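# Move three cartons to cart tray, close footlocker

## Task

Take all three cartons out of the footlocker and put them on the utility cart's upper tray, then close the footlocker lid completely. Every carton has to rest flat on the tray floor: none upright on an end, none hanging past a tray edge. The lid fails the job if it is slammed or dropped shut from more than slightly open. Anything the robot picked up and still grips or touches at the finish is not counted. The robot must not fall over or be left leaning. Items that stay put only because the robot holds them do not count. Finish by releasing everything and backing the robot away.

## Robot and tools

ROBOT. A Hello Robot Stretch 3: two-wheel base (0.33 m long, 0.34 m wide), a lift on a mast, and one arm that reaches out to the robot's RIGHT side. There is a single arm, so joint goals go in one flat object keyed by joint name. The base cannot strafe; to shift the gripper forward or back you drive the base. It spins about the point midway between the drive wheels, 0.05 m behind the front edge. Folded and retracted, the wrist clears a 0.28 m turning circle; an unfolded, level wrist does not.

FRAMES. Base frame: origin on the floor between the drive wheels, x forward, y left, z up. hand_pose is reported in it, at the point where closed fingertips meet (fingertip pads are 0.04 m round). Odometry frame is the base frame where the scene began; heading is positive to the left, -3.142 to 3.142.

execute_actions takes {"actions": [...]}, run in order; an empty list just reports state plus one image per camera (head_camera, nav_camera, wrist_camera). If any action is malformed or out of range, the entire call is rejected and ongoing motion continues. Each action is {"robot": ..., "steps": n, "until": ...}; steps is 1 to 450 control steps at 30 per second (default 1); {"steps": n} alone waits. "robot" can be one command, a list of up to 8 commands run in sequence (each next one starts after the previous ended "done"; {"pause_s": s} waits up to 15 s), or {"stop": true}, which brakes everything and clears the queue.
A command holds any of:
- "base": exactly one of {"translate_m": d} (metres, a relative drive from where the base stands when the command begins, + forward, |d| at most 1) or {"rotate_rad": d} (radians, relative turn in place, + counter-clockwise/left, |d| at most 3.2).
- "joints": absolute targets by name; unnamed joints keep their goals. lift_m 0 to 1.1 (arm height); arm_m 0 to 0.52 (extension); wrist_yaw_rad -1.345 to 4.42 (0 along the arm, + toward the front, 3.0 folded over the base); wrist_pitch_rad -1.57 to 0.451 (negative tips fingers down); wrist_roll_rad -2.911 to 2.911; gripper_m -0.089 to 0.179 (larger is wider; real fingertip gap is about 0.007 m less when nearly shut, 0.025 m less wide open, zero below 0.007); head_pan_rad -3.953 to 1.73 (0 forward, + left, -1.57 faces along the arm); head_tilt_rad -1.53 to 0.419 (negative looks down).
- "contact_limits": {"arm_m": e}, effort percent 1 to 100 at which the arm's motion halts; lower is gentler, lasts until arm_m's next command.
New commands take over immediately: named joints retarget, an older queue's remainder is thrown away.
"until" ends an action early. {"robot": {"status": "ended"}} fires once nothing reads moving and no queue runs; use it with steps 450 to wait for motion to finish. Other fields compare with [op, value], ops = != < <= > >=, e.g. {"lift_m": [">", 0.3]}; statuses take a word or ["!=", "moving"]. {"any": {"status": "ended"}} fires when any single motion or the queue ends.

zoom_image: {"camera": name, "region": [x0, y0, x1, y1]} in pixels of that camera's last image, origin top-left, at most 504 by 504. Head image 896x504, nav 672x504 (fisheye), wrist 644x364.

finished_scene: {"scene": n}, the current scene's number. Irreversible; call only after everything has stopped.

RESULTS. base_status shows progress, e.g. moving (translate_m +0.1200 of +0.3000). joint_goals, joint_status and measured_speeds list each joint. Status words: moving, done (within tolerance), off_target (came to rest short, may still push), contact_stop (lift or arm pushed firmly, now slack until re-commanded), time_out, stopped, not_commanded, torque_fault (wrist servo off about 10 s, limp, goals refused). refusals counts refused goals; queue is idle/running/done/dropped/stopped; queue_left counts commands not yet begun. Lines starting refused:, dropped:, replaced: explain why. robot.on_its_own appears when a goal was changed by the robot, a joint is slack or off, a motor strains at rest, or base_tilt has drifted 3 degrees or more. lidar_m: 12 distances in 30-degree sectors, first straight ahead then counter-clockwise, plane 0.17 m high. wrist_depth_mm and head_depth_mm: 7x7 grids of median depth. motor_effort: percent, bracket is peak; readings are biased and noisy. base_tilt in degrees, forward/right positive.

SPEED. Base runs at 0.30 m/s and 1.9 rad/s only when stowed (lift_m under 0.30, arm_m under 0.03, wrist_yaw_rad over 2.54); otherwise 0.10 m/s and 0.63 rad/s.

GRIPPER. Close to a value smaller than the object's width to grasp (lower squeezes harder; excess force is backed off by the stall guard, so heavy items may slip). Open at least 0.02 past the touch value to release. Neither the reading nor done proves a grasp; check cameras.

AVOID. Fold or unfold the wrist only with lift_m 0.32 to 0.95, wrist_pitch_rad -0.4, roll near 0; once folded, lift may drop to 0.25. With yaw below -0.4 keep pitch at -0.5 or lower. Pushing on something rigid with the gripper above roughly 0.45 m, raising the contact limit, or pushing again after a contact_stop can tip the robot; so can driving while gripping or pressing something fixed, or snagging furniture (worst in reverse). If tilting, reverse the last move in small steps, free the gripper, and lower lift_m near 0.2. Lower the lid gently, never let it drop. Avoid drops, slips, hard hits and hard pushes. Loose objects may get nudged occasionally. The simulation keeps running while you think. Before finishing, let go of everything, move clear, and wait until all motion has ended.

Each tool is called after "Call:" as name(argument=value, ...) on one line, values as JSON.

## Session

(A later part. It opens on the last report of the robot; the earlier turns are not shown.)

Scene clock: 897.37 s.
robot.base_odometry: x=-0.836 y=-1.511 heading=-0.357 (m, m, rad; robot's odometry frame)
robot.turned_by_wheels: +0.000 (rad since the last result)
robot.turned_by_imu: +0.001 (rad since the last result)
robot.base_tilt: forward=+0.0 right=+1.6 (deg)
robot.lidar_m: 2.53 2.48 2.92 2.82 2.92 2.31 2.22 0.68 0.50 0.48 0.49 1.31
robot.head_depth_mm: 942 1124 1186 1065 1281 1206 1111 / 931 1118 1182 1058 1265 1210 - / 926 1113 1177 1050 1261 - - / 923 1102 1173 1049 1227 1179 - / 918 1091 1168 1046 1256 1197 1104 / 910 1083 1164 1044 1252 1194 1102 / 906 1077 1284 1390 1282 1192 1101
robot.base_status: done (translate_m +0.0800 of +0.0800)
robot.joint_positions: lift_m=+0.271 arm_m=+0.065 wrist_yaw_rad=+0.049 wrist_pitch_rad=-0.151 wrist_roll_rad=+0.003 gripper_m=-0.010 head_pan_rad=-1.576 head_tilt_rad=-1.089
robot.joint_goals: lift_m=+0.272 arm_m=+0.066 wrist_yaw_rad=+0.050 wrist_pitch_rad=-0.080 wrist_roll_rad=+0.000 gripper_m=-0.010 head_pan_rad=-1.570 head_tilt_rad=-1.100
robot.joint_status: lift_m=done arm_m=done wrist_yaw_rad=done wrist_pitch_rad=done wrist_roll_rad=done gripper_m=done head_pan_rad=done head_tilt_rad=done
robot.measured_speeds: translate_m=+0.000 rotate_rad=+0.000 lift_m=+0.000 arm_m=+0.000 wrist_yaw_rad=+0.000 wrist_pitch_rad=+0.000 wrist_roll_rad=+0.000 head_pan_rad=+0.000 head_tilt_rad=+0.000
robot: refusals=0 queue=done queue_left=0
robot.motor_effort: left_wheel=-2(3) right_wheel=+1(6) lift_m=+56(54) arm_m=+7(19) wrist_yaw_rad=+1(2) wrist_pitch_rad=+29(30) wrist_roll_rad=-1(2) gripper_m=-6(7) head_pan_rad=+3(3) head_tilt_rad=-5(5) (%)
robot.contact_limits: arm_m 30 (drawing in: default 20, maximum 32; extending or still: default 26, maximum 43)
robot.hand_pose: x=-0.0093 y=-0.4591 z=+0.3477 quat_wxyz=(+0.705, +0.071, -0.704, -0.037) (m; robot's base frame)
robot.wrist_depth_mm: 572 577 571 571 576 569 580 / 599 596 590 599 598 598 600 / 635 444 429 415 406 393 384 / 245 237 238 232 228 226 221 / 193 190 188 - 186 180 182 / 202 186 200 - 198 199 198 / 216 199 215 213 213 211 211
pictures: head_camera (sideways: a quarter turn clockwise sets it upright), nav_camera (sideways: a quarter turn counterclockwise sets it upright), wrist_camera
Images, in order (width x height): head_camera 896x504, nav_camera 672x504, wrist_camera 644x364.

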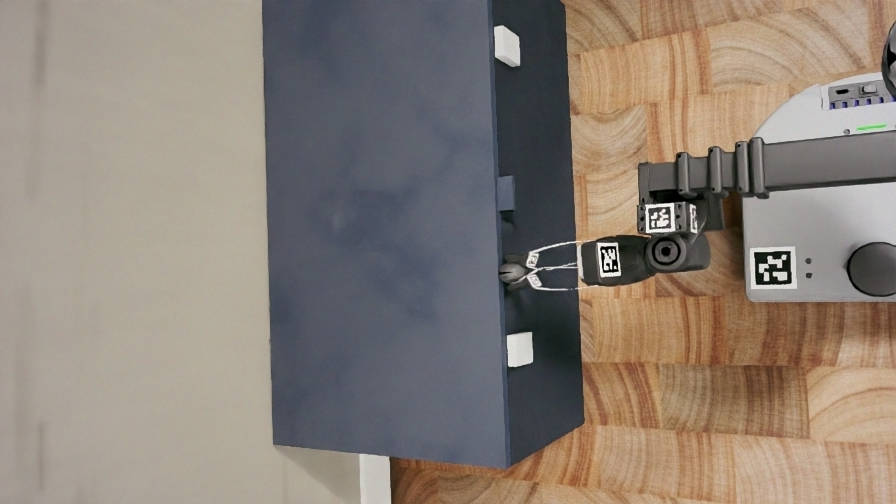

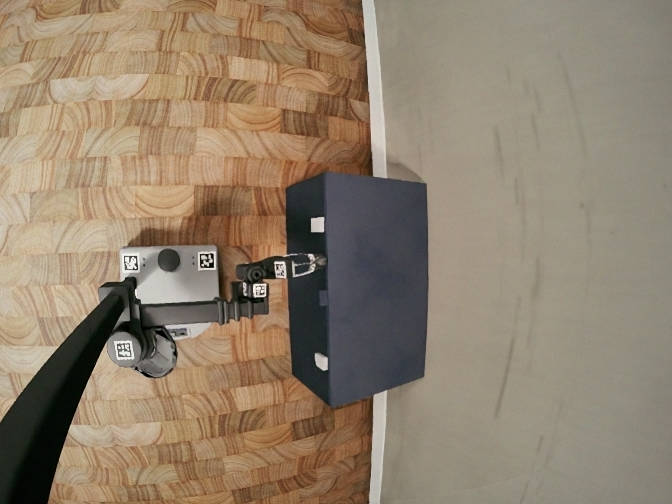

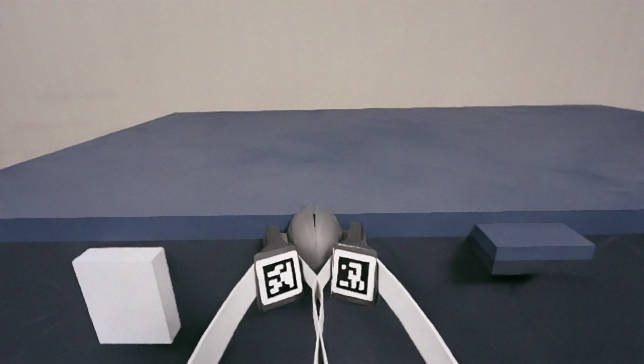

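Call:
execute_actions(actions=[{"robot":[{"joints":{"arm_m":0.04}},{"joints":{"lift_m":0.194,"wrist_pitch_rad":0.14}},{"joints":{"lift_m":0.199}},{"joints":{"arm_m":0.0605},"contact_limits":{"arm_m":32}}],"steps":300,"until":{"robot":{"status":"ended"}}},{"steps":15}])

Scene clock: 910.40 s.
robot.base_odometry: x=-0.836 y=-1.511 heading=-0.357 (m, m, rad; robot's odometry frame)
robot.turned_by_wheels: +0.000 (rad since the last result)
robot.turned_by_imu: +0.001 (rad since the last result)
robot.base_tilt: forward=-0.1 right=+1.6 (deg)
robot.lidar_m: 2.53 2.48 2.92 2.82 2.91 2.31 2.22 0.69 0.50 0.48 0.49 1.31
robot.head_depth_mm: 937 1129 1180 1064 1286 1208 1109 / 934 1119 1178 1055 1268 1202 - / 930 1112 1179 1046 1261 1238 - / 920 1100 1173 1056 1222 1182 - / 916 1091 1167 1046 1257 1196 1103 / 912 1083 1164 1042 1258 1192 1102 / 906 1077 1282 1389 1284 1196 1098
robot.base_status: done (translate_m +0.0800 of +0.0800)
robot.joint_positions: lift_m=+0.199 arm_m=+0.058 wrist_yaw_rad=+0.048 wrist_pitch_rad=+0.120 wrist_roll_rad=+0.003 gripper_m=-0.010 head_pan_rad=-1.576 head_tilt_rad=-1.089
robot.joint_goals: lift_m=+0.199 arm_m=+0.060 wrist_yaw_rad=+0.050 wrist_pitch_rad=+0.140 wrist_roll_rad=+0.000 gripper_m=-0.010 head_pan_rad=-1.570 head_tilt_rad=-1.100
robot.joint_status: lift_m=done arm_m=done wrist_yaw_rad=done wrist_pitch_rad=done wrist_roll_rad=done gripper_m=done head_pan_rad=done head_tilt_rad=done
robot.measured_speeds: translate_m=+0.000 rotate_rad=+0.000 lift_m=+0.000 arm_m=+0.000 wrist_yaw_rad=+0.000 wrist_pitch_rad=+0.000 wrist_roll_rad=+0.000 head_pan_rad=+0.000 head_tilt_rad=+0.000
robot: refusals=0 queue=done queue_left=0
robot.on_its_own: arm_m is at rest, and its effort (+22) is outside its rest range (-14 to +14)
robot.motor_effort: left_wheel=-3(3) right_wheel=+6(6) lift_m=+53(55) arm_m=+22(22) wrist_yaw_rad=+1(2) wrist_pitch_rad=+8(30) wrist_roll_rad=-1(1) gripper_m=-6(7) head_pan_rad=+3(3) head_tilt_rad=-5(6) (%)
robot.contact_limits: arm_m 32 (drawing in: default 20, maximum 32; extending or still: default 26, maximum 43)
robot.hand_pose: x=-0.0090 y=-0.4601 z=+0.3440 quat_wxyz=(+0.704, -0.025, -0.708, +0.059) (m; robot's base frame)
robot.wrist_depth_mm: 635 629 623 638 614 617 622 / 645 648 636 627 647 625 640 / 664 647 648 654 636 621 645 / 665 651 472 422 384 348 316 / 188 187 186 - 185 181 182 / 190 176 188 189 186 186 183 / 194 179 191 190 189 188 186
pictures: head_camera (sideways: a quarter turn clockwise sets it upright), nav_camera (sideways: a quarter turn counterclockwise sets it upright), wrist_camera
Images, in order (width x height): head_camera 896x504, nav_camera 672x504, wrist_camera 644x364.

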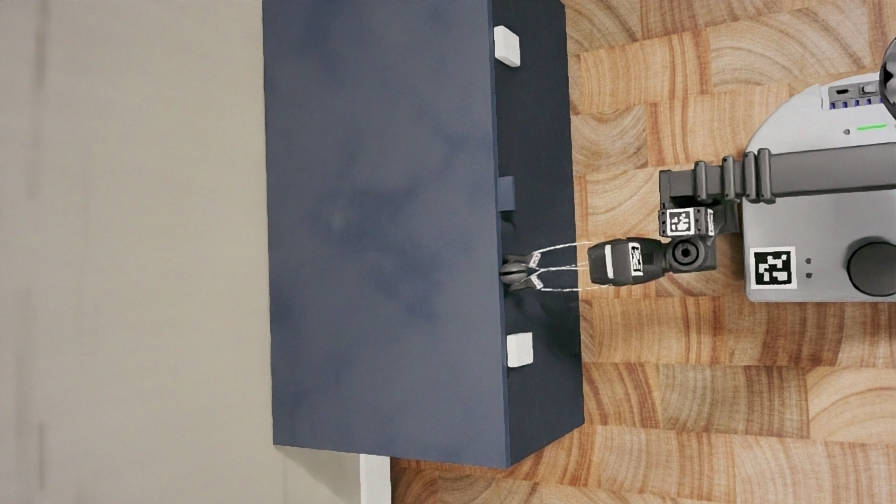

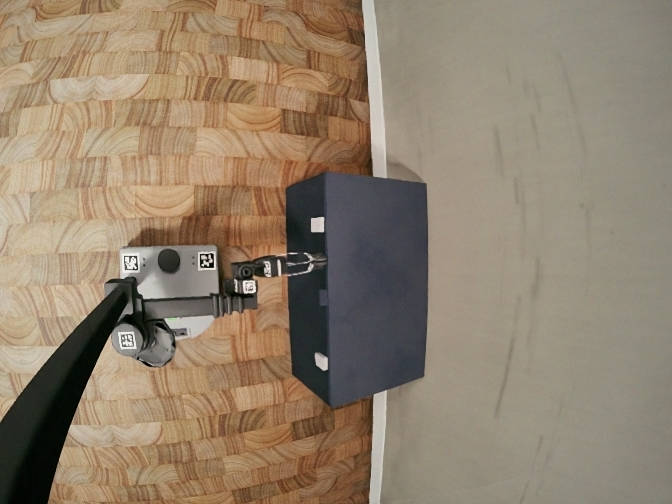

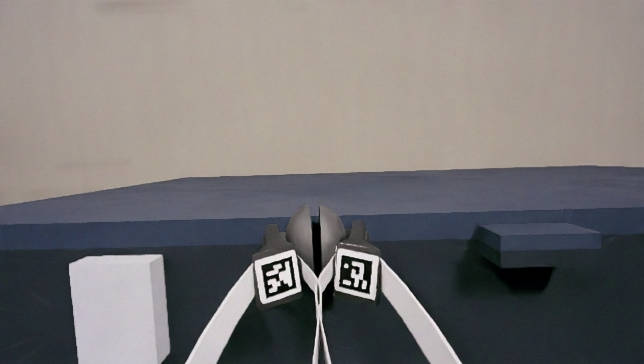

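Raise by pitch instead of lift.

Call:
execute_actions(actions=[{"robot":{"joints":{"wrist_pitch_rad":0.23}},"steps":300,"until":{"robot":{"status":"ended"}}},{"steps":15}])

Scene clock: 917.10 s.
robot.base_odometry: x=-0.836 y=-1.511 heading=-0.357 (m, m, rad; robot's odometry frame)
robot.turned_by_wheels: +0.000 (rad since the last result)
robot.turned_by_imu: +0.001 (rad since the last result)
robot.base_tilt: forward=-0.1 right=+1.6 (deg)
robot.lidar_m: 2.53 2.48 2.92 2.82 2.91 2.31 2.22 0.68 0.50 0.47 0.49 1.30
robot.head_depth_mm: 938 1123 1177 1057 1283 1205 1113 / 936 1121 1169 1057 1269 1206 - / 930 1115 1163 1041 1263 1237 - / 921 1101 1167 1038 1222 1182 - / 916 1094 1167 1030 1261 1199 1104 / 911 1084 1159 1030 1254 1193 1099 / 903 1078 1285 1372 1283 1196 1098
robot.base_status: done (translate_m +0.0800 of +0.0800)
robot.joint_positions: lift_m=+0.199 arm_m=+0.059 wrist_yaw_rad=+0.048 wrist_pitch_rad=+0.187 wrist_roll_rad=+0.003 gripper_m=-0.010 head_pan_rad=-1.576 head_tilt_rad=-1.089
robot.joint_goals: lift_m=+0.199 arm_m=+0.060 wrist_yaw_rad=+0.050 wrist_pitch_rad=+0.230 wrist_roll_rad=+0.000 gripper_m=-0.010 head_pan_rad=-1.570 head_tilt_rad=-1.100
robot.joint_status: lift_m=done arm_m=done wrist_yaw_rad=done wrist_pitch_rad=done wrist_roll_rad=done gripper_m=done head_pan_rad=done head_tilt_rad=done
robot.measured_speeds: translate_m=+0.000 rotate_rad=+0.000 lift_m=+0.000 arm_m=+0.000 wrist_yaw_rad=+0.000 wrist_pitch_rad=+0.000 wrist_roll_rad=+0.000 head_pan_rad=+0.000 head_tilt_rad=+0.000
robot: refusals=0 queue=done queue_left=0
robot.on_its_own: arm_m is at rest, and its effort (+17) is outside its rest range (-14 to +14)
robot.motor_effort: left_wheel=-3(3) right_wheel=+7(7) lift_m=+53(52) arm_m=+17(21) wrist_yaw_rad=+1(2) wrist_pitch_rad=+18(31) wrist_roll_rad=-1(1) gripper_m=-7(8) head_pan_rad=+3(3) head_tilt_rad=-4(5) (%)
robot.contact_limits: arm_m 32 (drawing in: default 20, maximum 32; extending or still: default 26, maximum 43)
robot.hand_pose: x=-0.0090 y=-0.4595 z=+0.3613 quat_wxyz=(+0.701, -0.049, -0.706, +0.083) (m; robot's base frame)
robot.wrist_depth_mm: 666 666 660 637 636 637 622 / 670 656 644 655 652 647 647 / 668 665 670 665 634 629 634 / 656 659 653 645 658 628 621 / 204 189 187 - 189 183 183 / 189 189 188 - 186 182 182 / 189 175 186 187 186 185 183
pictures: head_camera (sideways: a quarter turn clockwise sets it upright), nav_camera (sideways: a quarter turn counterclockwise sets it upright), wrist_camera
Images, in order (width x height): head_camera 896x504, nav_camera 672x504, wrist_camera 644x364.

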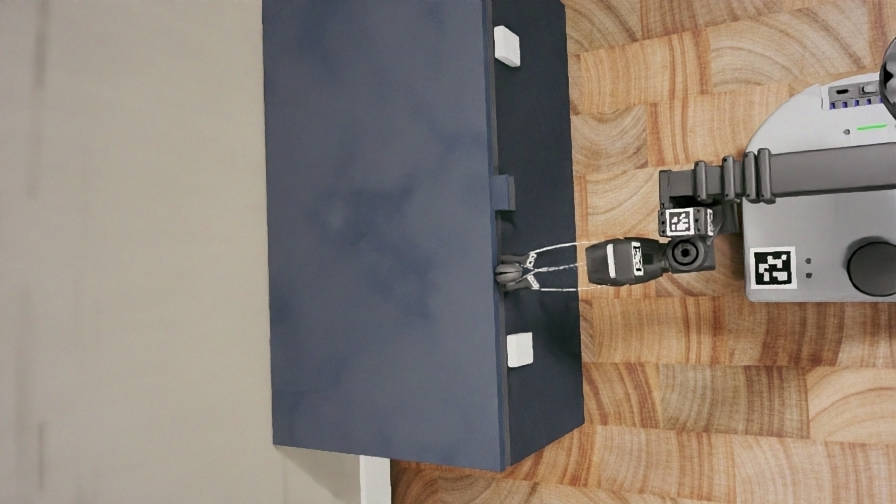

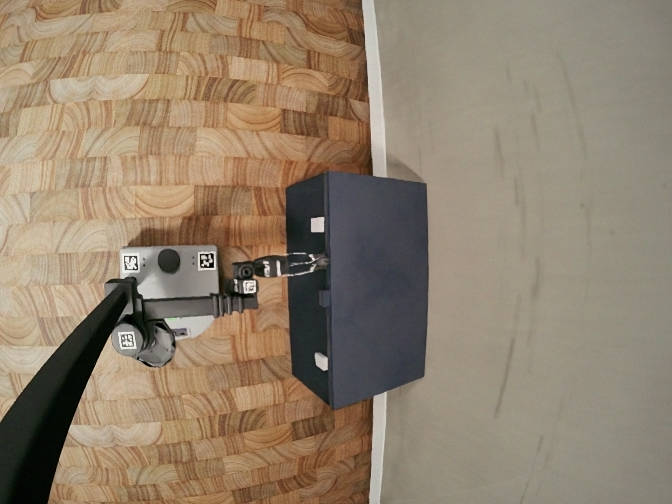

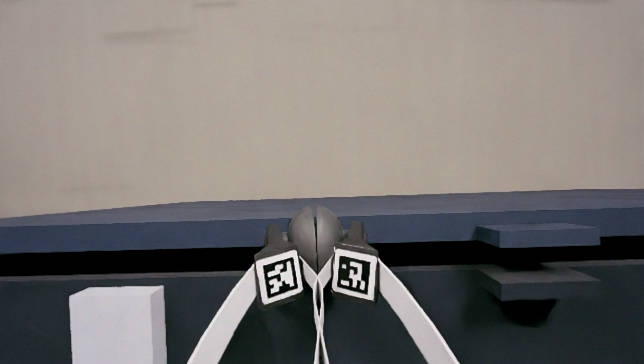

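Call:
execute_actions(actions=[{"robot":[{"joints":{"wrist_pitch_rad":0.27,"arm_m":0.0625},"contact_limits":{"arm_m":34}},{"joints":{"wrist_pitch_rad":0.31,"arm_m":0.065},"contact_limits":{"arm_m":34}}],"steps":300,"until":{"robot":{"status":"ended"}}},{"steps":15}])

Scene clock: 924.93 s.
robot.base_odometry: x=-0.836 y=-1.511 heading=-0.357 (m, m, rad; robot's odometry frame)
robot.turned_by_wheels: +0.000 (rad since the last result)
robot.turned_by_imu: +0.001 (rad since the last result)
robot.base_tilt: forward=-0.1 right=+1.6 (deg)
robot.lidar_m: 2.53 2.48 2.92 2.82 2.91 2.31 2.22 0.68 0.50 0.47 0.49 1.30
robot.head_depth_mm: 942 1124 1160 1053 1279 1209 1108 / 934 1116 1157 1048 1267 1209 - / 927 1109 1156 1024 1264 1236 - / 924 1102 1156 1025 1223 1186 - / 916 1094 1148 1019 1259 1198 1104 / 911 1089 1143 1019 1250 1194 1094 / 906 1080 1257 1140 1286 1191 1095
robot.base_status: done (translate_m +0.0800 of +0.0800)
robot.joint_positions: lift_m=+0.199 arm_m=+0.064 wrist_yaw_rad=+0.048 wrist_pitch_rad=+0.289 wrist_roll_rad=+0.003 gripper_m=-0.010 head_pan_rad=-1.576 head_tilt_rad=-1.089
robot.joint_goals: lift_m=+0.199 arm_m=+0.065 wrist_yaw_rad=+0.050 wrist_pitch_rad=+0.310 wrist_roll_rad=+0.000 gripper_m=-0.010 head_pan_rad=-1.570 head_tilt_rad=-1.100
robot.joint_status: lift_m=done arm_m=done wrist_yaw_rad=done wrist_pitch_rad=done wrist_roll_rad=done gripper_m=done head_pan_rad=done head_tilt_rad=done
robot.measured_speeds: translate_m=+0.000 rotate_rad=+0.000 lift_m=+0.000 arm_m=+0.000 wrist_yaw_rad=+0.000 wrist_pitch_rad=+0.000 wrist_roll_rad=+0.000 head_pan_rad=+0.000 head_tilt_rad=+0.000
robot: refusals=0 queue=done queue_left=0
robot.motor_effort: left_wheel=-3(3) right_wheel=+4(7) lift_m=+53(52) arm_m=+12(19) wrist_yaw_rad=+2(1) wrist_pitch_rad=+9(17) wrist_roll_rad=-1(1) gripper_m=-6(7) head_pan_rad=+3(3) head_tilt_rad=-5(5) (%)
robot.contact_limits: arm_m 34 (drawing in: default 20, maximum 32; extending or still: default 26, maximum 43)
robot.hand_pose: x=-0.0092 y=-0.4608 z=+0.3872 quat_wxyz=(+0.696, -0.084, -0.703, +0.119) (m; robot's base frame)
robot.wrist_depth_mm: 695 691 691 700 691 680 672 / 688 695 684 672 671 668 676 / 661 683 668 666 661 652 649 / 669 664 657 651 627 660 649 / 660 191 190 - 187 186 184 / 369 463 635 - 605 594 600 / 184 182 180 179 179 174 175
pictures: head_camera (sideways: a quarter turn clockwise sets it upright), nav_camera (sideways: a quarter turn counterclockwise sets it upright), wrist_camera
Images, in order (width x height): head_camera 896x504, nav_camera 672x504, wrist_camera 644x364.

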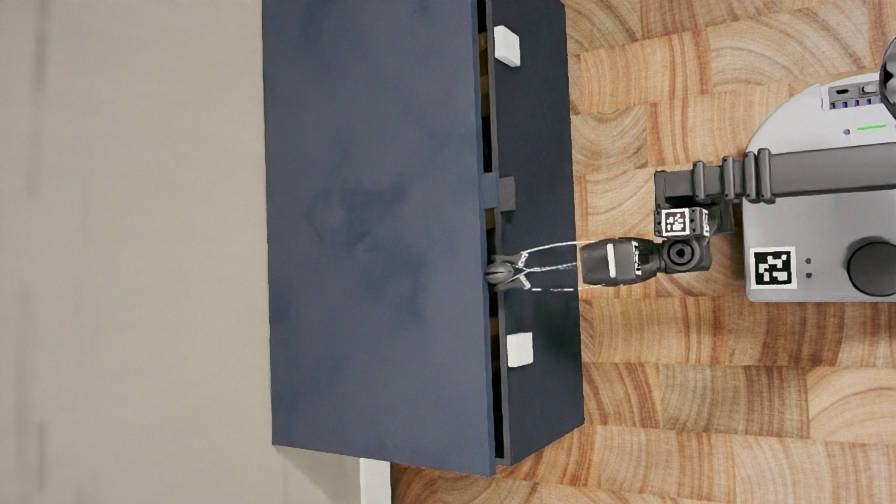

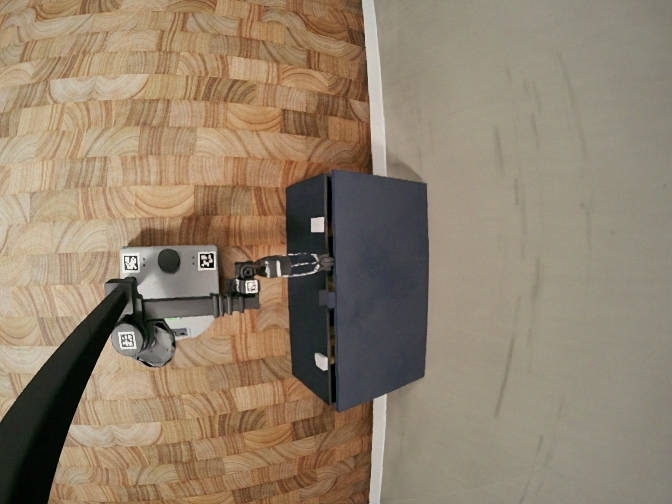

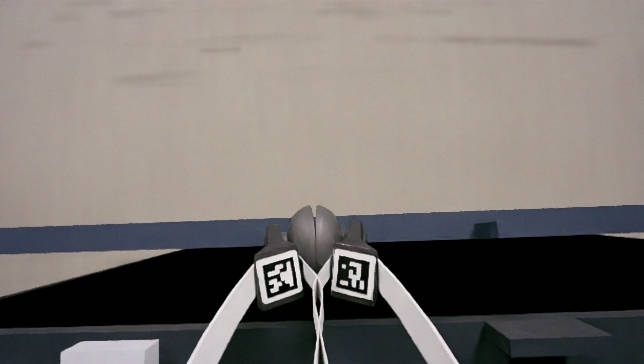

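Call:
execute_actions(actions=[{"robot":[{"joints":{"arm_m":0.0665},"contact_limits":{"arm_m":34}},{"joints":{"lift_m":0.190}},{"joints":{"wrist_pitch_rad":0.345,"arm_m":0.0685},"contact_limits":{"arm_m":34}},{"joints":{"lift_m":0.181}},{"joints":{"wrist_pitch_rad":0.38,"arm_m":0.071},"contact_limits":{"arm_m":34}}],"steps":300,"until":{"robot":{"status":"ended"}}},{"steps":15}])

Scene clock: 938.77 s.
robot.base_odometry: x=-0.836 y=-1.511 heading=-0.357 (m, m, rad; robot's odometry frame)
robot.turned_by_wheels: +0.000 (rad since the last result)
robot.turned_by_imu: +0.001 (rad since the last result)
robot.base_tilt: forward=+0.0 right=+1.6 (deg)
robot.lidar_m: 2.53 2.49 2.93 2.82 2.91 2.32 2.22 0.68 0.49 0.47 0.49 1.30
robot.head_depth_mm: 940 1123 1159 1040 1285 1205 1112 / 932 1113 1154 1044 1262 1208 - / 925 1109 1154 1023 1262 1225 - / 924 1106 1153 1016 1222 1188 - / 919 1092 1153 1015 1258 1201 1101 / 911 1090 1148 1012 1245 1194 1101 / 906 1077 1253 1140 1284 1190 1097
robot.base_status: done (translate_m +0.0800 of +0.0800)
robot.joint_positions: lift_m=+0.181 arm_m=+0.070 wrist_yaw_rad=+0.049 wrist_pitch_rad=+0.378 wrist_roll_rad=+0.003 gripper_m=-0.010 head_pan_rad=-1.576 head_tilt_rad=-1.089
robot.joint_goals: lift_m=+0.181 arm_m=+0.071 wrist_yaw_rad=+0.050 wrist_pitch_rad=+0.380 wrist_roll_rad=+0.000 gripper_m=-0.010 head_pan_rad=-1.570 head_tilt_rad=-1.100
robot.joint_status: lift_m=done arm_m=done wrist_yaw_rad=done wrist_pitch_rad=done wrist_roll_rad=done gripper_m=done head_pan_rad=done head_tilt_rad=done
robot.measured_speeds: translate_m=+0.000 rotate_rad=+0.000 lift_m=+0.000 arm_m=+0.000 wrist_yaw_rad=+0.000 wrist_pitch_rad=+0.000 wrist_roll_rad=+0.000 head_pan_rad=+0.000 head_tilt_rad=+0.000
robot: refusals=0 queue=done queue_left=0
robot.motor_effort: left_wheel=-2(3) right_wheel=+3(4) lift_m=+31(54) arm_m=+12(15) wrist_yaw_rad=+1(1) wrist_pitch_rad=+0(8) wrist_roll_rad=-1(1) gripper_m=-6(6) head_pan_rad=+3(3) head_tilt_rad=-4(5) (%)
robot.contact_limits: arm_m 34 (drawing in: default 20, maximum 32; extending or still: default 26, maximum 43)
robot.hand_pose: x=-0.0093 y=-0.4614 z=+0.3923 quat_wxyz=(+0.690, -0.115, -0.698, +0.150) (m; robot's base frame)
robot.wrist_depth_mm: 751 740 743 726 720 711 721 / 721 731 709 714 677 697 713 / 692 696 699 682 678 673 662 / 699 674 660 680 666 640 647 / 200 205 191 - 189 187 190 / 646 480 613 - 596 582 586 / 310 397 591 180 175 170 170
pictures: head_camera (sideways: a quarter turn clockwise sets it upright), nav_camera (sideways: a quarter turn counterclockwise sets it upright), wrist_camera
Images, in order (width x height): head_camera 896x504, nav_camera 672x504, wrist_camera 644x364.

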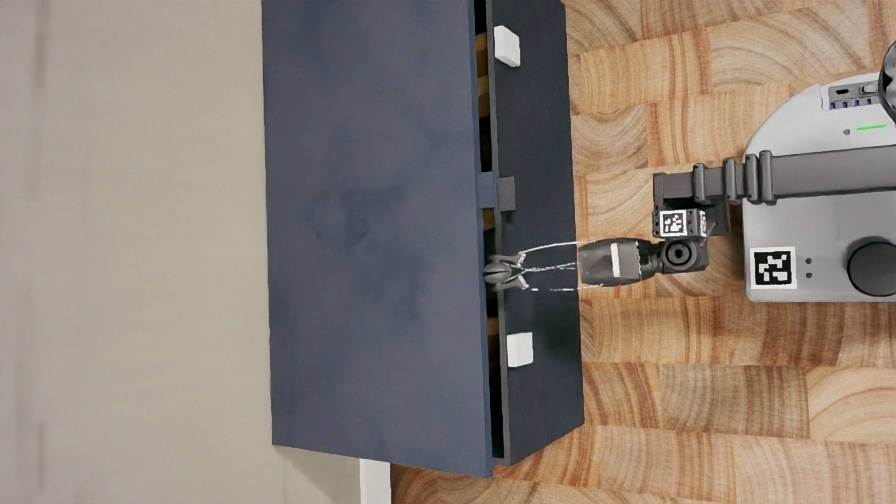

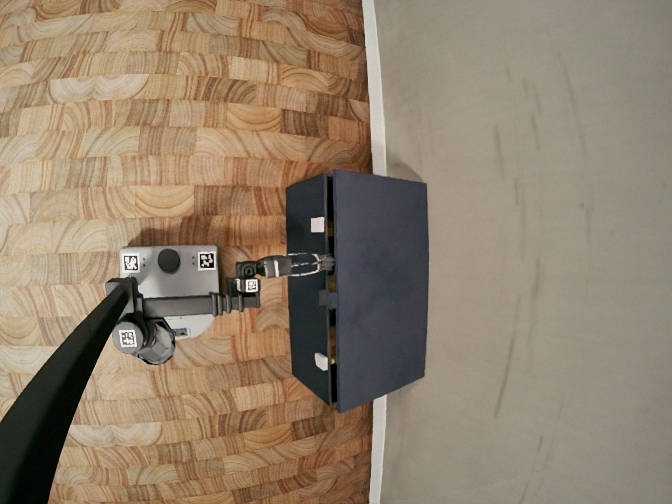

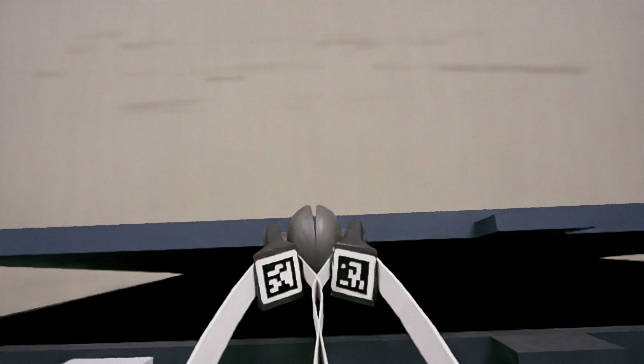

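Call:
execute_actions(actions=[{"robot":[{"joints":{"lift_m":0.172}},{"joints":{"wrist_pitch_rad":0.415,"arm_m":0.074},"contact_limits":{"arm_m":34}},{"joints":{"lift_m":0.163}},{"joints":{"wrist_pitch_rad":0.45,"arm_m":0.0775},"contact_limits":{"arm_m":34}}],"steps":300,"until":{"robot":{"status":"ended"}}},{"steps":15}])

Scene clock: 952.80 s.
robot.base_odometry: x=-0.836 y=-1.511 heading=-0.357 (m, m, rad; robot's odometry frame)
robot.turned_by_wheels: +0.000 (rad since the last result)
robot.turned_by_imu: +0.001 (rad since the last result)
robot.base_tilt: forward=-0.1 right=+1.6 (deg)
robot.lidar_m: 2.53 2.49 2.92 2.82 2.92 2.32 2.22 0.68 0.50 0.47 0.49 1.31
robot.head_depth_mm: 937 1129 1159 1037 1292 1209 1115 / 933 1113 1158 1040 1265 1208 - / 924 1112 1153 1019 1263 1220 - / 924 1104 1149 1029 1222 1185 - / 913 1093 1144 1011 1257 1200 1098 / 915 1089 1144 1010 1250 1192 1099 / 904 1076 1255 1149 1280 1187 1096
robot.base_status: done (translate_m +0.0800 of +0.0800)
robot.joint_positions: lift_m=+0.163 arm_m=+0.076 wrist_yaw_rad=+0.050 wrist_pitch_rad=+0.456 wrist_roll_rad=+0.003 gripper_m=-0.010 head_pan_rad=-1.576 head_tilt_rad=-1.089
robot.joint_goals: lift_m=+0.163 arm_m=+0.077 wrist_yaw_rad=+0.050 wrist_pitch_rad=+0.450 wrist_roll_rad=+0.000 gripper_m=-0.010 head_pan_rad=-1.570 head_tilt_rad=-1.100
robot.joint_status: lift_m=done arm_m=done wrist_yaw_rad=done wrist_pitch_rad=done wrist_roll_rad=done gripper_m=done head_pan_rad=done head_tilt_rad=done
robot.measured_speeds: translate_m=+0.000 rotate_rad=+0.000 lift_m=+0.000 arm_m=+0.000 wrist_yaw_rad=+0.000 wrist_pitch_rad=+0.000 wrist_roll_rad=+0.000 head_pan_rad=+0.000 head_tilt_rad=+0.000
robot: refusals=0 queue=done queue_left=0
robot.motor_effort: left_wheel=-2(2) right_wheel=+2(3) lift_m=+31(33) arm_m=+11(15) wrist_yaw_rad=+0(1) wrist_pitch_rad=-3(5) wrist_roll_rad=-1(1) gripper_m=-6(6) head_pan_rad=+3(3) head_tilt_rad=-5(5) (%)
robot.contact_limits: arm_m 34 (drawing in: default 20, maximum 32; extending or still: default 26, maximum 43)
robot.hand_pose: x=-0.0093 y=-0.4617 z=+0.3933 quat_wxyz=(+0.684, -0.142, -0.693, +0.177) (m; robot's base frame)
robot.wrist_depth_mm: 811 795 764 785 750 787 736 / 759 736 756 730 740 713 707 / 717 725 721 713 705 686 677 / 688 687 693 671 672 655 645 / 193 197 192 - 190 184 192 / 631 403 431 - 592 583 556 / 323 429 587 585 571 175 167
pictures: head_camera (sideways: a quarter turn clockwise sets it upright), nav_camera (sideways: a quarter turn counterclockwise sets it upright), wrist_camera
Images, in order (width x height): head_camera 896x504, nav_camera 672x504, wrist_camera 644x364.

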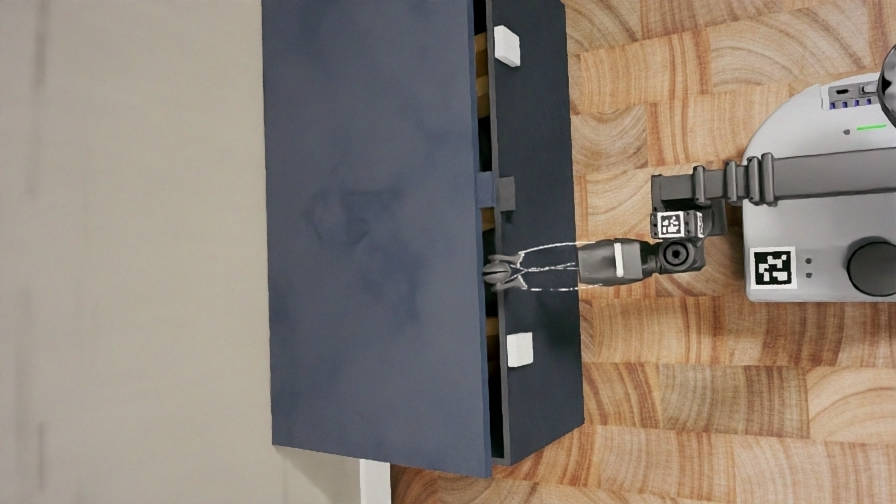

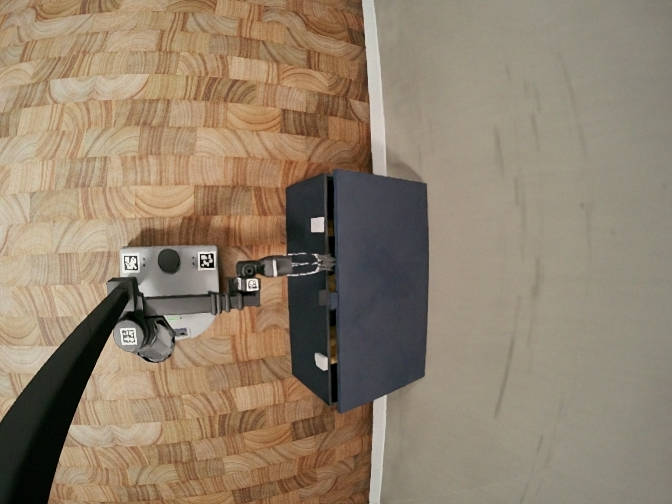

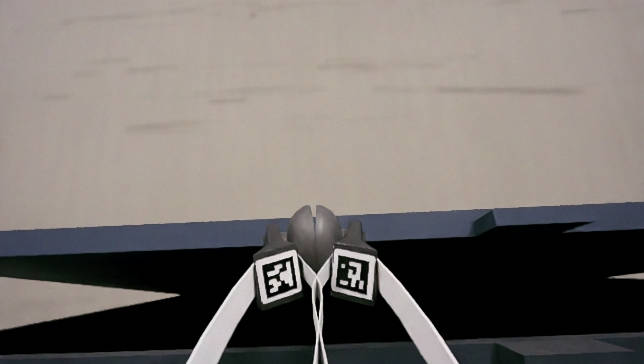

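Call:
execute_actions(actions=[{"robot":[{"joints":{"arm_m":0.0795},"contact_limits":{"arm_m":34}},{"pause_s":0.3},{"joints":{"wrist_yaw_rad":-0.01,"arm_m":0.081},"contact_limits":{"arm_m":34}}],"steps":300,"until":{"robot":{"status":"ended"}}},{"steps":15}])

Scene clock: 963.50 s.
robot.base_odometry: x=-0.836 y=-1.511 heading=-0.357 (m, m, rad; robot's odometry frame)
robot.turned_by_wheels: +0.000 (rad since the last result)
robot.turned_by_imu: +0.001 (rad since the last result)
robot.base_tilt: forward=+0.0 right=+1.6 (deg)
robot.lidar_m: 2.53 2.48 2.92 2.82 2.91 2.32 2.22 0.68 0.50 0.48 0.49 1.31
robot.head_depth_mm: 942 1124 1151 1036 1284 1210 1108 / 934 1118 1159 1034 1270 1200 - / 929 1113 1157 1027 1267 1222 - / 924 1104 1148 1028 1216 1183 - / 914 1092 1142 1020 1261 1197 1096 / 912 1084 1140 1006 1250 1189 1099 / 908 1079 1253 1141 1284 1190 1098
robot.base_status: done (translate_m +0.0800 of +0.0800)
robot.joint_positions: lift_m=+0.163 arm_m=+0.079 wrist_yaw_rad=+0.030 wrist_pitch_rad=+0.459 wrist_roll_rad=+0.003 gripper_m=-0.010 head_pan_rad=-1.576 head_tilt_rad=-1.089
robot.joint_goals: lift_m=+0.163 arm_m=+0.081 wrist_yaw_rad=-0.010 wrist_pitch_rad=+0.450 wrist_roll_rad=+0.000 gripper_m=-0.010 head_pan_rad=-1.570 head_tilt_rad=-1.100
robot.joint_status: lift_m=done arm_m=done wrist_yaw_rad=off_target wrist_pitch_rad=done wrist_roll_rad=done gripper_m=done head_pan_rad=done head_tilt_rad=done
robot.measured_speeds: translate_m=+0.000 rotate_rad=+0.000 lift_m=+0.000 arm_m=+0.000 wrist_yaw_rad=+0.000 wrist_pitch_rad=+0.000 wrist_roll_rad=+0.000 head_pan_rad=+0.000 head_tilt_rad=+0.000
robot: refusals=0 queue=dropped queue_left=0
robot.on_its_own: arm_m is at rest, and its effort (+19) is outside its rest range (-14 to +14); wrist_yaw_rad is at rest, and its effort (-45) is outside its rest range (-12 to +12)
robot.motor_effort: left_wheel=+1(1) right_wheel=-8(8) lift_m=+31(30) arm_m=+19(19) wrist_yaw_rad=-45(46) wrist_pitch_rad=-4(4) wrist_roll_rad=-1(1) gripper_m=-10(9) head_pan_rad=+3(3) head_tilt_rad=-5(4) (%)
robot.contact_limits: arm_m 34 (drawing in: default 20, maximum 32; extending or still: default 26, maximum 43)
robot.hand_pose: x=-0.0140 y=-0.4642 z=+0.3939 quat_wxyz=(+0.685, -0.150, -0.692, +0.171) (m; robot's base frame)
robot.wrist_depth_mm: 793 789 805 766 764 753 731 / 761 747 732 742 721 731 732 / 708 711 701 706 703 707 681 / 679 677 684 691 668 676 675 / 198 191 190 192 190 189 200 / 611 385 401 588 549 580 530 / 345 434 571 580 576 569 521
pictures: head_camera (sideways: a quarter turn clockwise sets it upright), nav_camera (sideways: a quarter turn counterclockwise sets it upright), wrist_camera
Images, in order (width x height): head_camera 896x504, nav_camera 672x504, wrist_camera 644x364.

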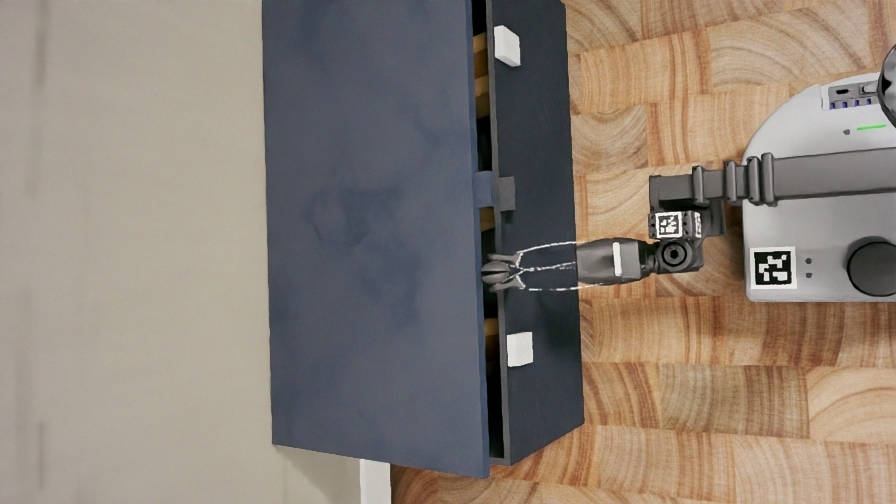

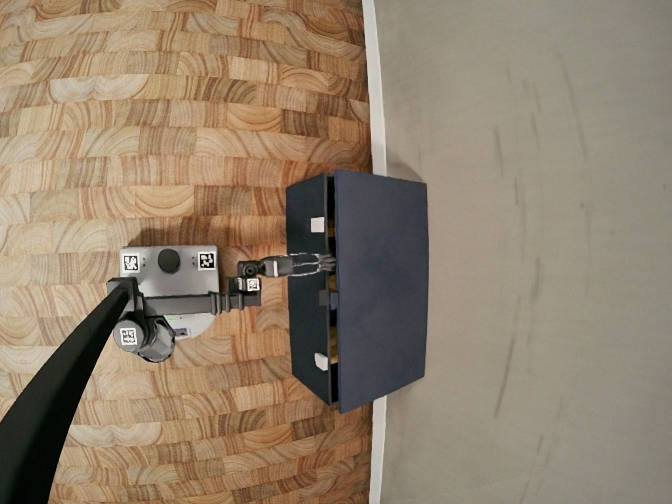

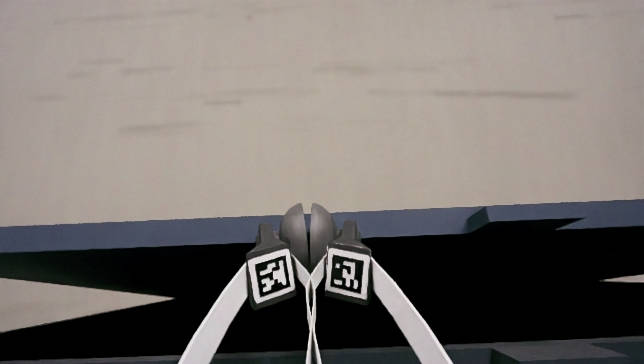

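Call:
execute_actions(actions=[{"robot":[{"joints":{"wrist_yaw_rad":0.045}},{"joints":{"lift_m":0.173,"arm_m":0.0825},"contact_limits":{"arm_m":40}},{"joints":{"lift_m":0.183,"arm_m":0.084},"contact_limits":{"arm_m":40}},{"joints":{"lift_m":0.193,"arm_m":0.086},"contact_limits":{"arm_m":40}},{"joints":{"lift_m":0.203,"arm_m":0.088},"contact_limits":{"arm_m":40}},{"joints":{"lift_m":0.213,"arm_m":0.0903},"contact_limits":{"arm_m":40}},{"joints":{"lift_m":0.223,"arm_m":0.0927},"contact_limits":{"arm_m":40}}],"steps":400,"until":{"robot":{"status":"ended"}}},{"steps":10}])

Scene clock: 986.53 s.
robot.base_odometry: x=-0.836 y=-1.511 heading=-0.357 (m, m, rad; robot's odometry frame)
robot.turned_by_wheels: +0.000 (rad since the last result)
robot.turned_by_imu: +0.001 (rad since the last result)
robot.base_tilt: forward=-0.1 right=+1.5 (deg)
robot.lidar_m: 2.53 2.48 2.92 2.82 2.91 2.32 2.22 0.69 0.50 0.48 0.49 1.30
robot.head_depth_mm: 940 1125 1125 1065 1284 1209 1115 / 934 1116 1121 1048 1265 1212 - / 926 1108 1119 996 1266 1219 - / 922 1103 1114 992 1157 1194 - / 917 1086 1117 990 1256 1196 1103 / 913 1085 1116 988 1252 1194 1103 / 907 1082 1248 1138 1286 1192 1094
robot.base_status: done (translate_m +0.0800 of +0.0800)
robot.joint_positions: lift_m=+0.223 arm_m=+0.091 wrist_yaw_rad=+0.048 wrist_pitch_rad=+0.459 wrist_roll_rad=+0.003 gripper_m=-0.010 head_pan_rad=-1.576 head_tilt_rad=-1.089
robot.joint_goals: lift_m=+0.223 arm_m=+0.093 wrist_yaw_rad=+0.045 wrist_pitch_rad=+0.450 wrist_roll_rad=+0.000 gripper_m=-0.010 head_pan_rad=-1.570 head_tilt_rad=-1.100
robot.joint_status: lift_m=done arm_m=done wrist_yaw_rad=done wrist_pitch_rad=done wrist_roll_rad=done gripper_m=done head_pan_rad=done head_tilt_rad=done
robot.measured_speeds: translate_m=+0.000 rotate_rad=+0.000 lift_m=+0.000 arm_m=+0.000 wrist_yaw_rad=+0.000 wrist_pitch_rad=+0.000 wrist_roll_rad=+0.000 head_pan_rad=+0.000 head_tilt_rad=+0.000
robot: refusals=0 queue=done queue_left=0
robot.on_its_own: arm_m is at rest, and its effort (+16) is outside its rest range (-14 to +14)
robot.motor_effort: left_wheel=-2(2) right_wheel=+3(8) lift_m=+50(51) arm_m=+16(22) wrist_yaw_rad=-4(46) wrist_pitch_rad=-4(4) wrist_roll_rad=-1(1) gripper_m=-7(10) head_pan_rad=+3(3) head_tilt_rad=-5(4) (%)
robot.contact_limits: arm_m 40 (drawing in: default 20, maximum 32; extending or still: default 26, maximum 43)
robot.hand_pose: x=-0.0097 y=-0.4761 z=+0.4533 quat_wxyz=(+0.684, -0.144, -0.693, +0.178) (m; robot's base frame)
robot.wrist_depth_mm: 778 764 774 763 758 748 749 / 759 749 743 718 718 706 691 / 719 690 717 679 673 702 679 / 673 667 675 672 659 653 643 / 196 195 194 - 190 187 192 / 260 270 274 374 299 313 327 / 594 575 556 551 555 547 536
pictures: head_camera (sideways: a quarter turn clockwise sets it upright), nav_camera (sideways: a quarter turn counterclockwise sets it upright), wrist_camera
Images, in order (width x height): head_camera 896x504, nav_camera 672x504, wrist_camera 644x364.

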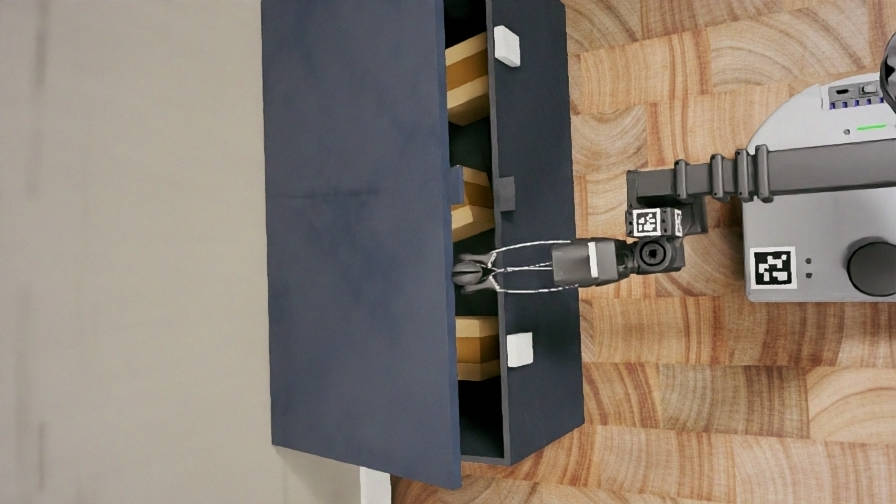

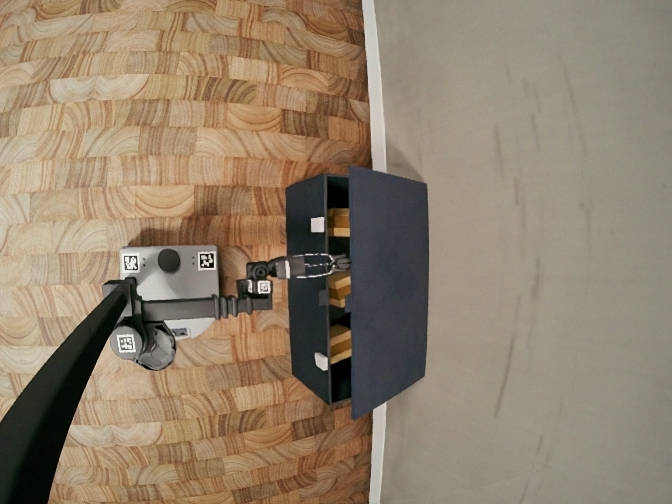

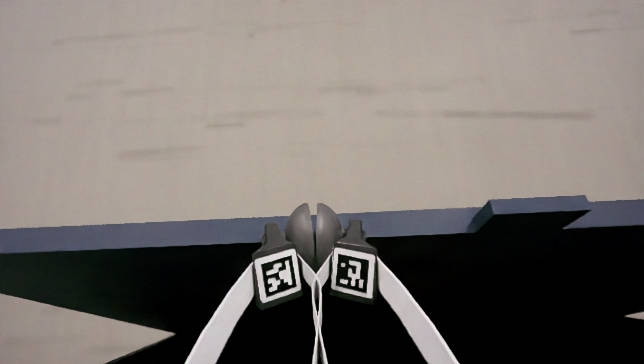

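Call:
execute_actions(actions=[{"robot":[{"joints":{"lift_m":0.233,"arm_m":0.095},"contact_limits":{"arm_m":40}},{"joints":{"lift_m":0.243,"arm_m":0.0978},"contact_limits":{"arm_m":40}},{"joints":{"lift_m":0.253,"arm_m":0.101},"contact_limits":{"arm_m":40}},{"joints":{"lift_m":0.263,"arm_m":0.1045},"contact_limits":{"arm_m":40}},{"joints":{"lift_m":0.273,"arm_m":0.1083},"contact_limits":{"arm_m":40}},{"joints":{"lift_m":0.283,"arm_m":0.1123},"contact_limits":{"arm_m":40}},{"joints":{"lift_m":0.293,"arm_m":0.1167},"contact_limits":{"arm_m":40}},{"joints":{"lift_m":0.303,"arm_m":0.1214},"contact_limits":{"arm_m":40}}],"steps":400,"until":{"robot":{"status":"ended"}}},{"steps":10}])

Scene clock: 1004.40 s.
robot.base_odometry: x=-0.836 y=-1.511 heading=-0.357 (m, m, rad; robot's odometry frame)
robot.turned_by_wheels: +0.000 (rad since the last result)
robot.turned_by_imu: +0.002 (rad since the last result)
robot.base_tilt: forward=+0.0 right=+1.6 (deg)
robot.lidar_m: 2.53 2.48 2.92 2.82 2.92 2.31 2.22 0.68 0.50 0.48 0.49 1.31
robot.head_depth_mm: 939 1123 1040 1285 1277 1208 1114 / 937 1121 1039 1317 1268 1203 - / 925 1112 1041 1310 1231 1204 - / 925 1102 1044 1331 1262 1202 - / 914 1093 1040 1285 1260 1194 1100 / 911 1087 1042 1292 1253 1196 1105 / 906 1076 1211 1375 1289 1194 1097
robot.base_status: done (translate_m +0.0800 of +0.0800)
robot.joint_positions: lift_m=+0.303 arm_m=+0.120 wrist_yaw_rad=+0.050 wrist_pitch_rad=+0.458 wrist_roll_rad=+0.003 gripper_m=-0.010 head_pan_rad=-1.576 head_tilt_rad=-1.089
robot.joint_goals: lift_m=+0.303 arm_m=+0.121 wrist_yaw_rad=+0.045 wrist_pitch_rad=+0.450 wrist_roll_rad=+0.000 gripper_m=-0.010 head_pan_rad=-1.570 head_tilt_rad=-1.100
robot.joint_status: lift_m=done arm_m=done wrist_yaw_rad=done wrist_pitch_rad=done wrist_roll_rad=done gripper_m=done head_pan_rad=done head_tilt_rad=done
robot.measured_speeds: translate_m=+0.000 rotate_rad=+0.000 lift_m=+0.000 arm_m=+0.000 wrist_yaw_rad=+0.000 wrist_pitch_rad=+0.000 wrist_roll_rad=+0.000 head_pan_rad=+0.000 head_tilt_rad=+0.000
robot: refusals=0 queue=done queue_left=0
robot.motor_effort: left_wheel=+0(2) right_wheel=-2(3) lift_m=+52(52) arm_m=+9(20) wrist_yaw_rad=-6(6) wrist_pitch_rad=-3(4) wrist_roll_rad=-1(1) gripper_m=-6(7) head_pan_rad=+2(3) head_tilt_rad=-6(6) (%)
robot.contact_limits: arm_m 40 (drawing in: default 20, maximum 32; extending or still: default 26, maximum 43)
robot.hand_pose: x=-0.0093 y=-0.5056 z=+0.5330 quat_wxyz=(+0.684, -0.143, -0.693, +0.178) (m; robot's base frame)
robot.wrist_depth_mm: 747 742 729 721 737 712 696 / 714 712 698 686 675 665 666 / 681 675 657 650 653 659 645 / 660 628 636 626 623 612 616 / 197 196 196 - 192 187 188 / 227 230 230 - 237 244 247 / 344 326 335 335 339 352 361
pictures: head_camera (sideways: a quarter turn clockwise sets it upright), nav_camera (sideways: a quarter turn counterclockwise sets it upright), wrist_camera
Images, in order (width x height): head_camera 896x504, nav_camera 672x504, wrist_camera 644x364.

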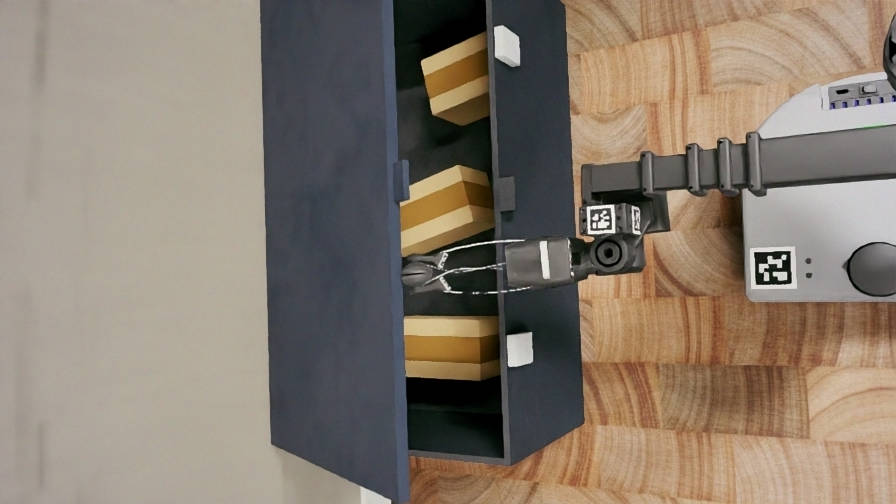

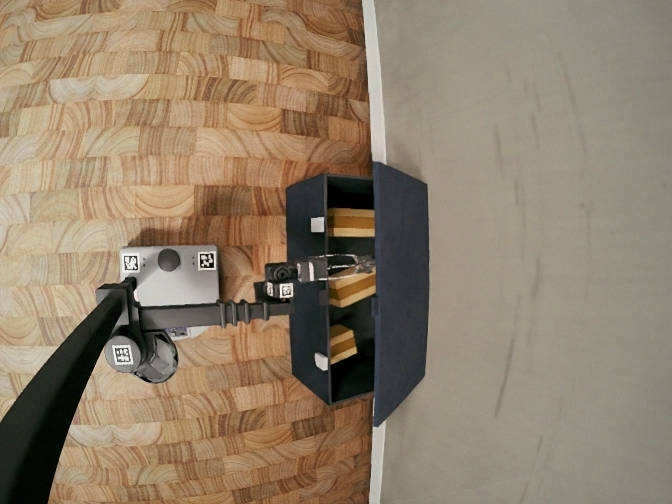

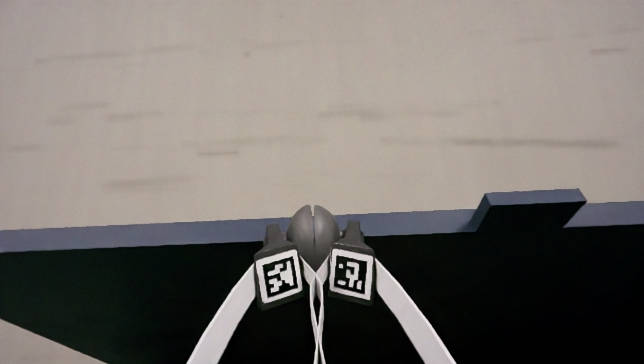

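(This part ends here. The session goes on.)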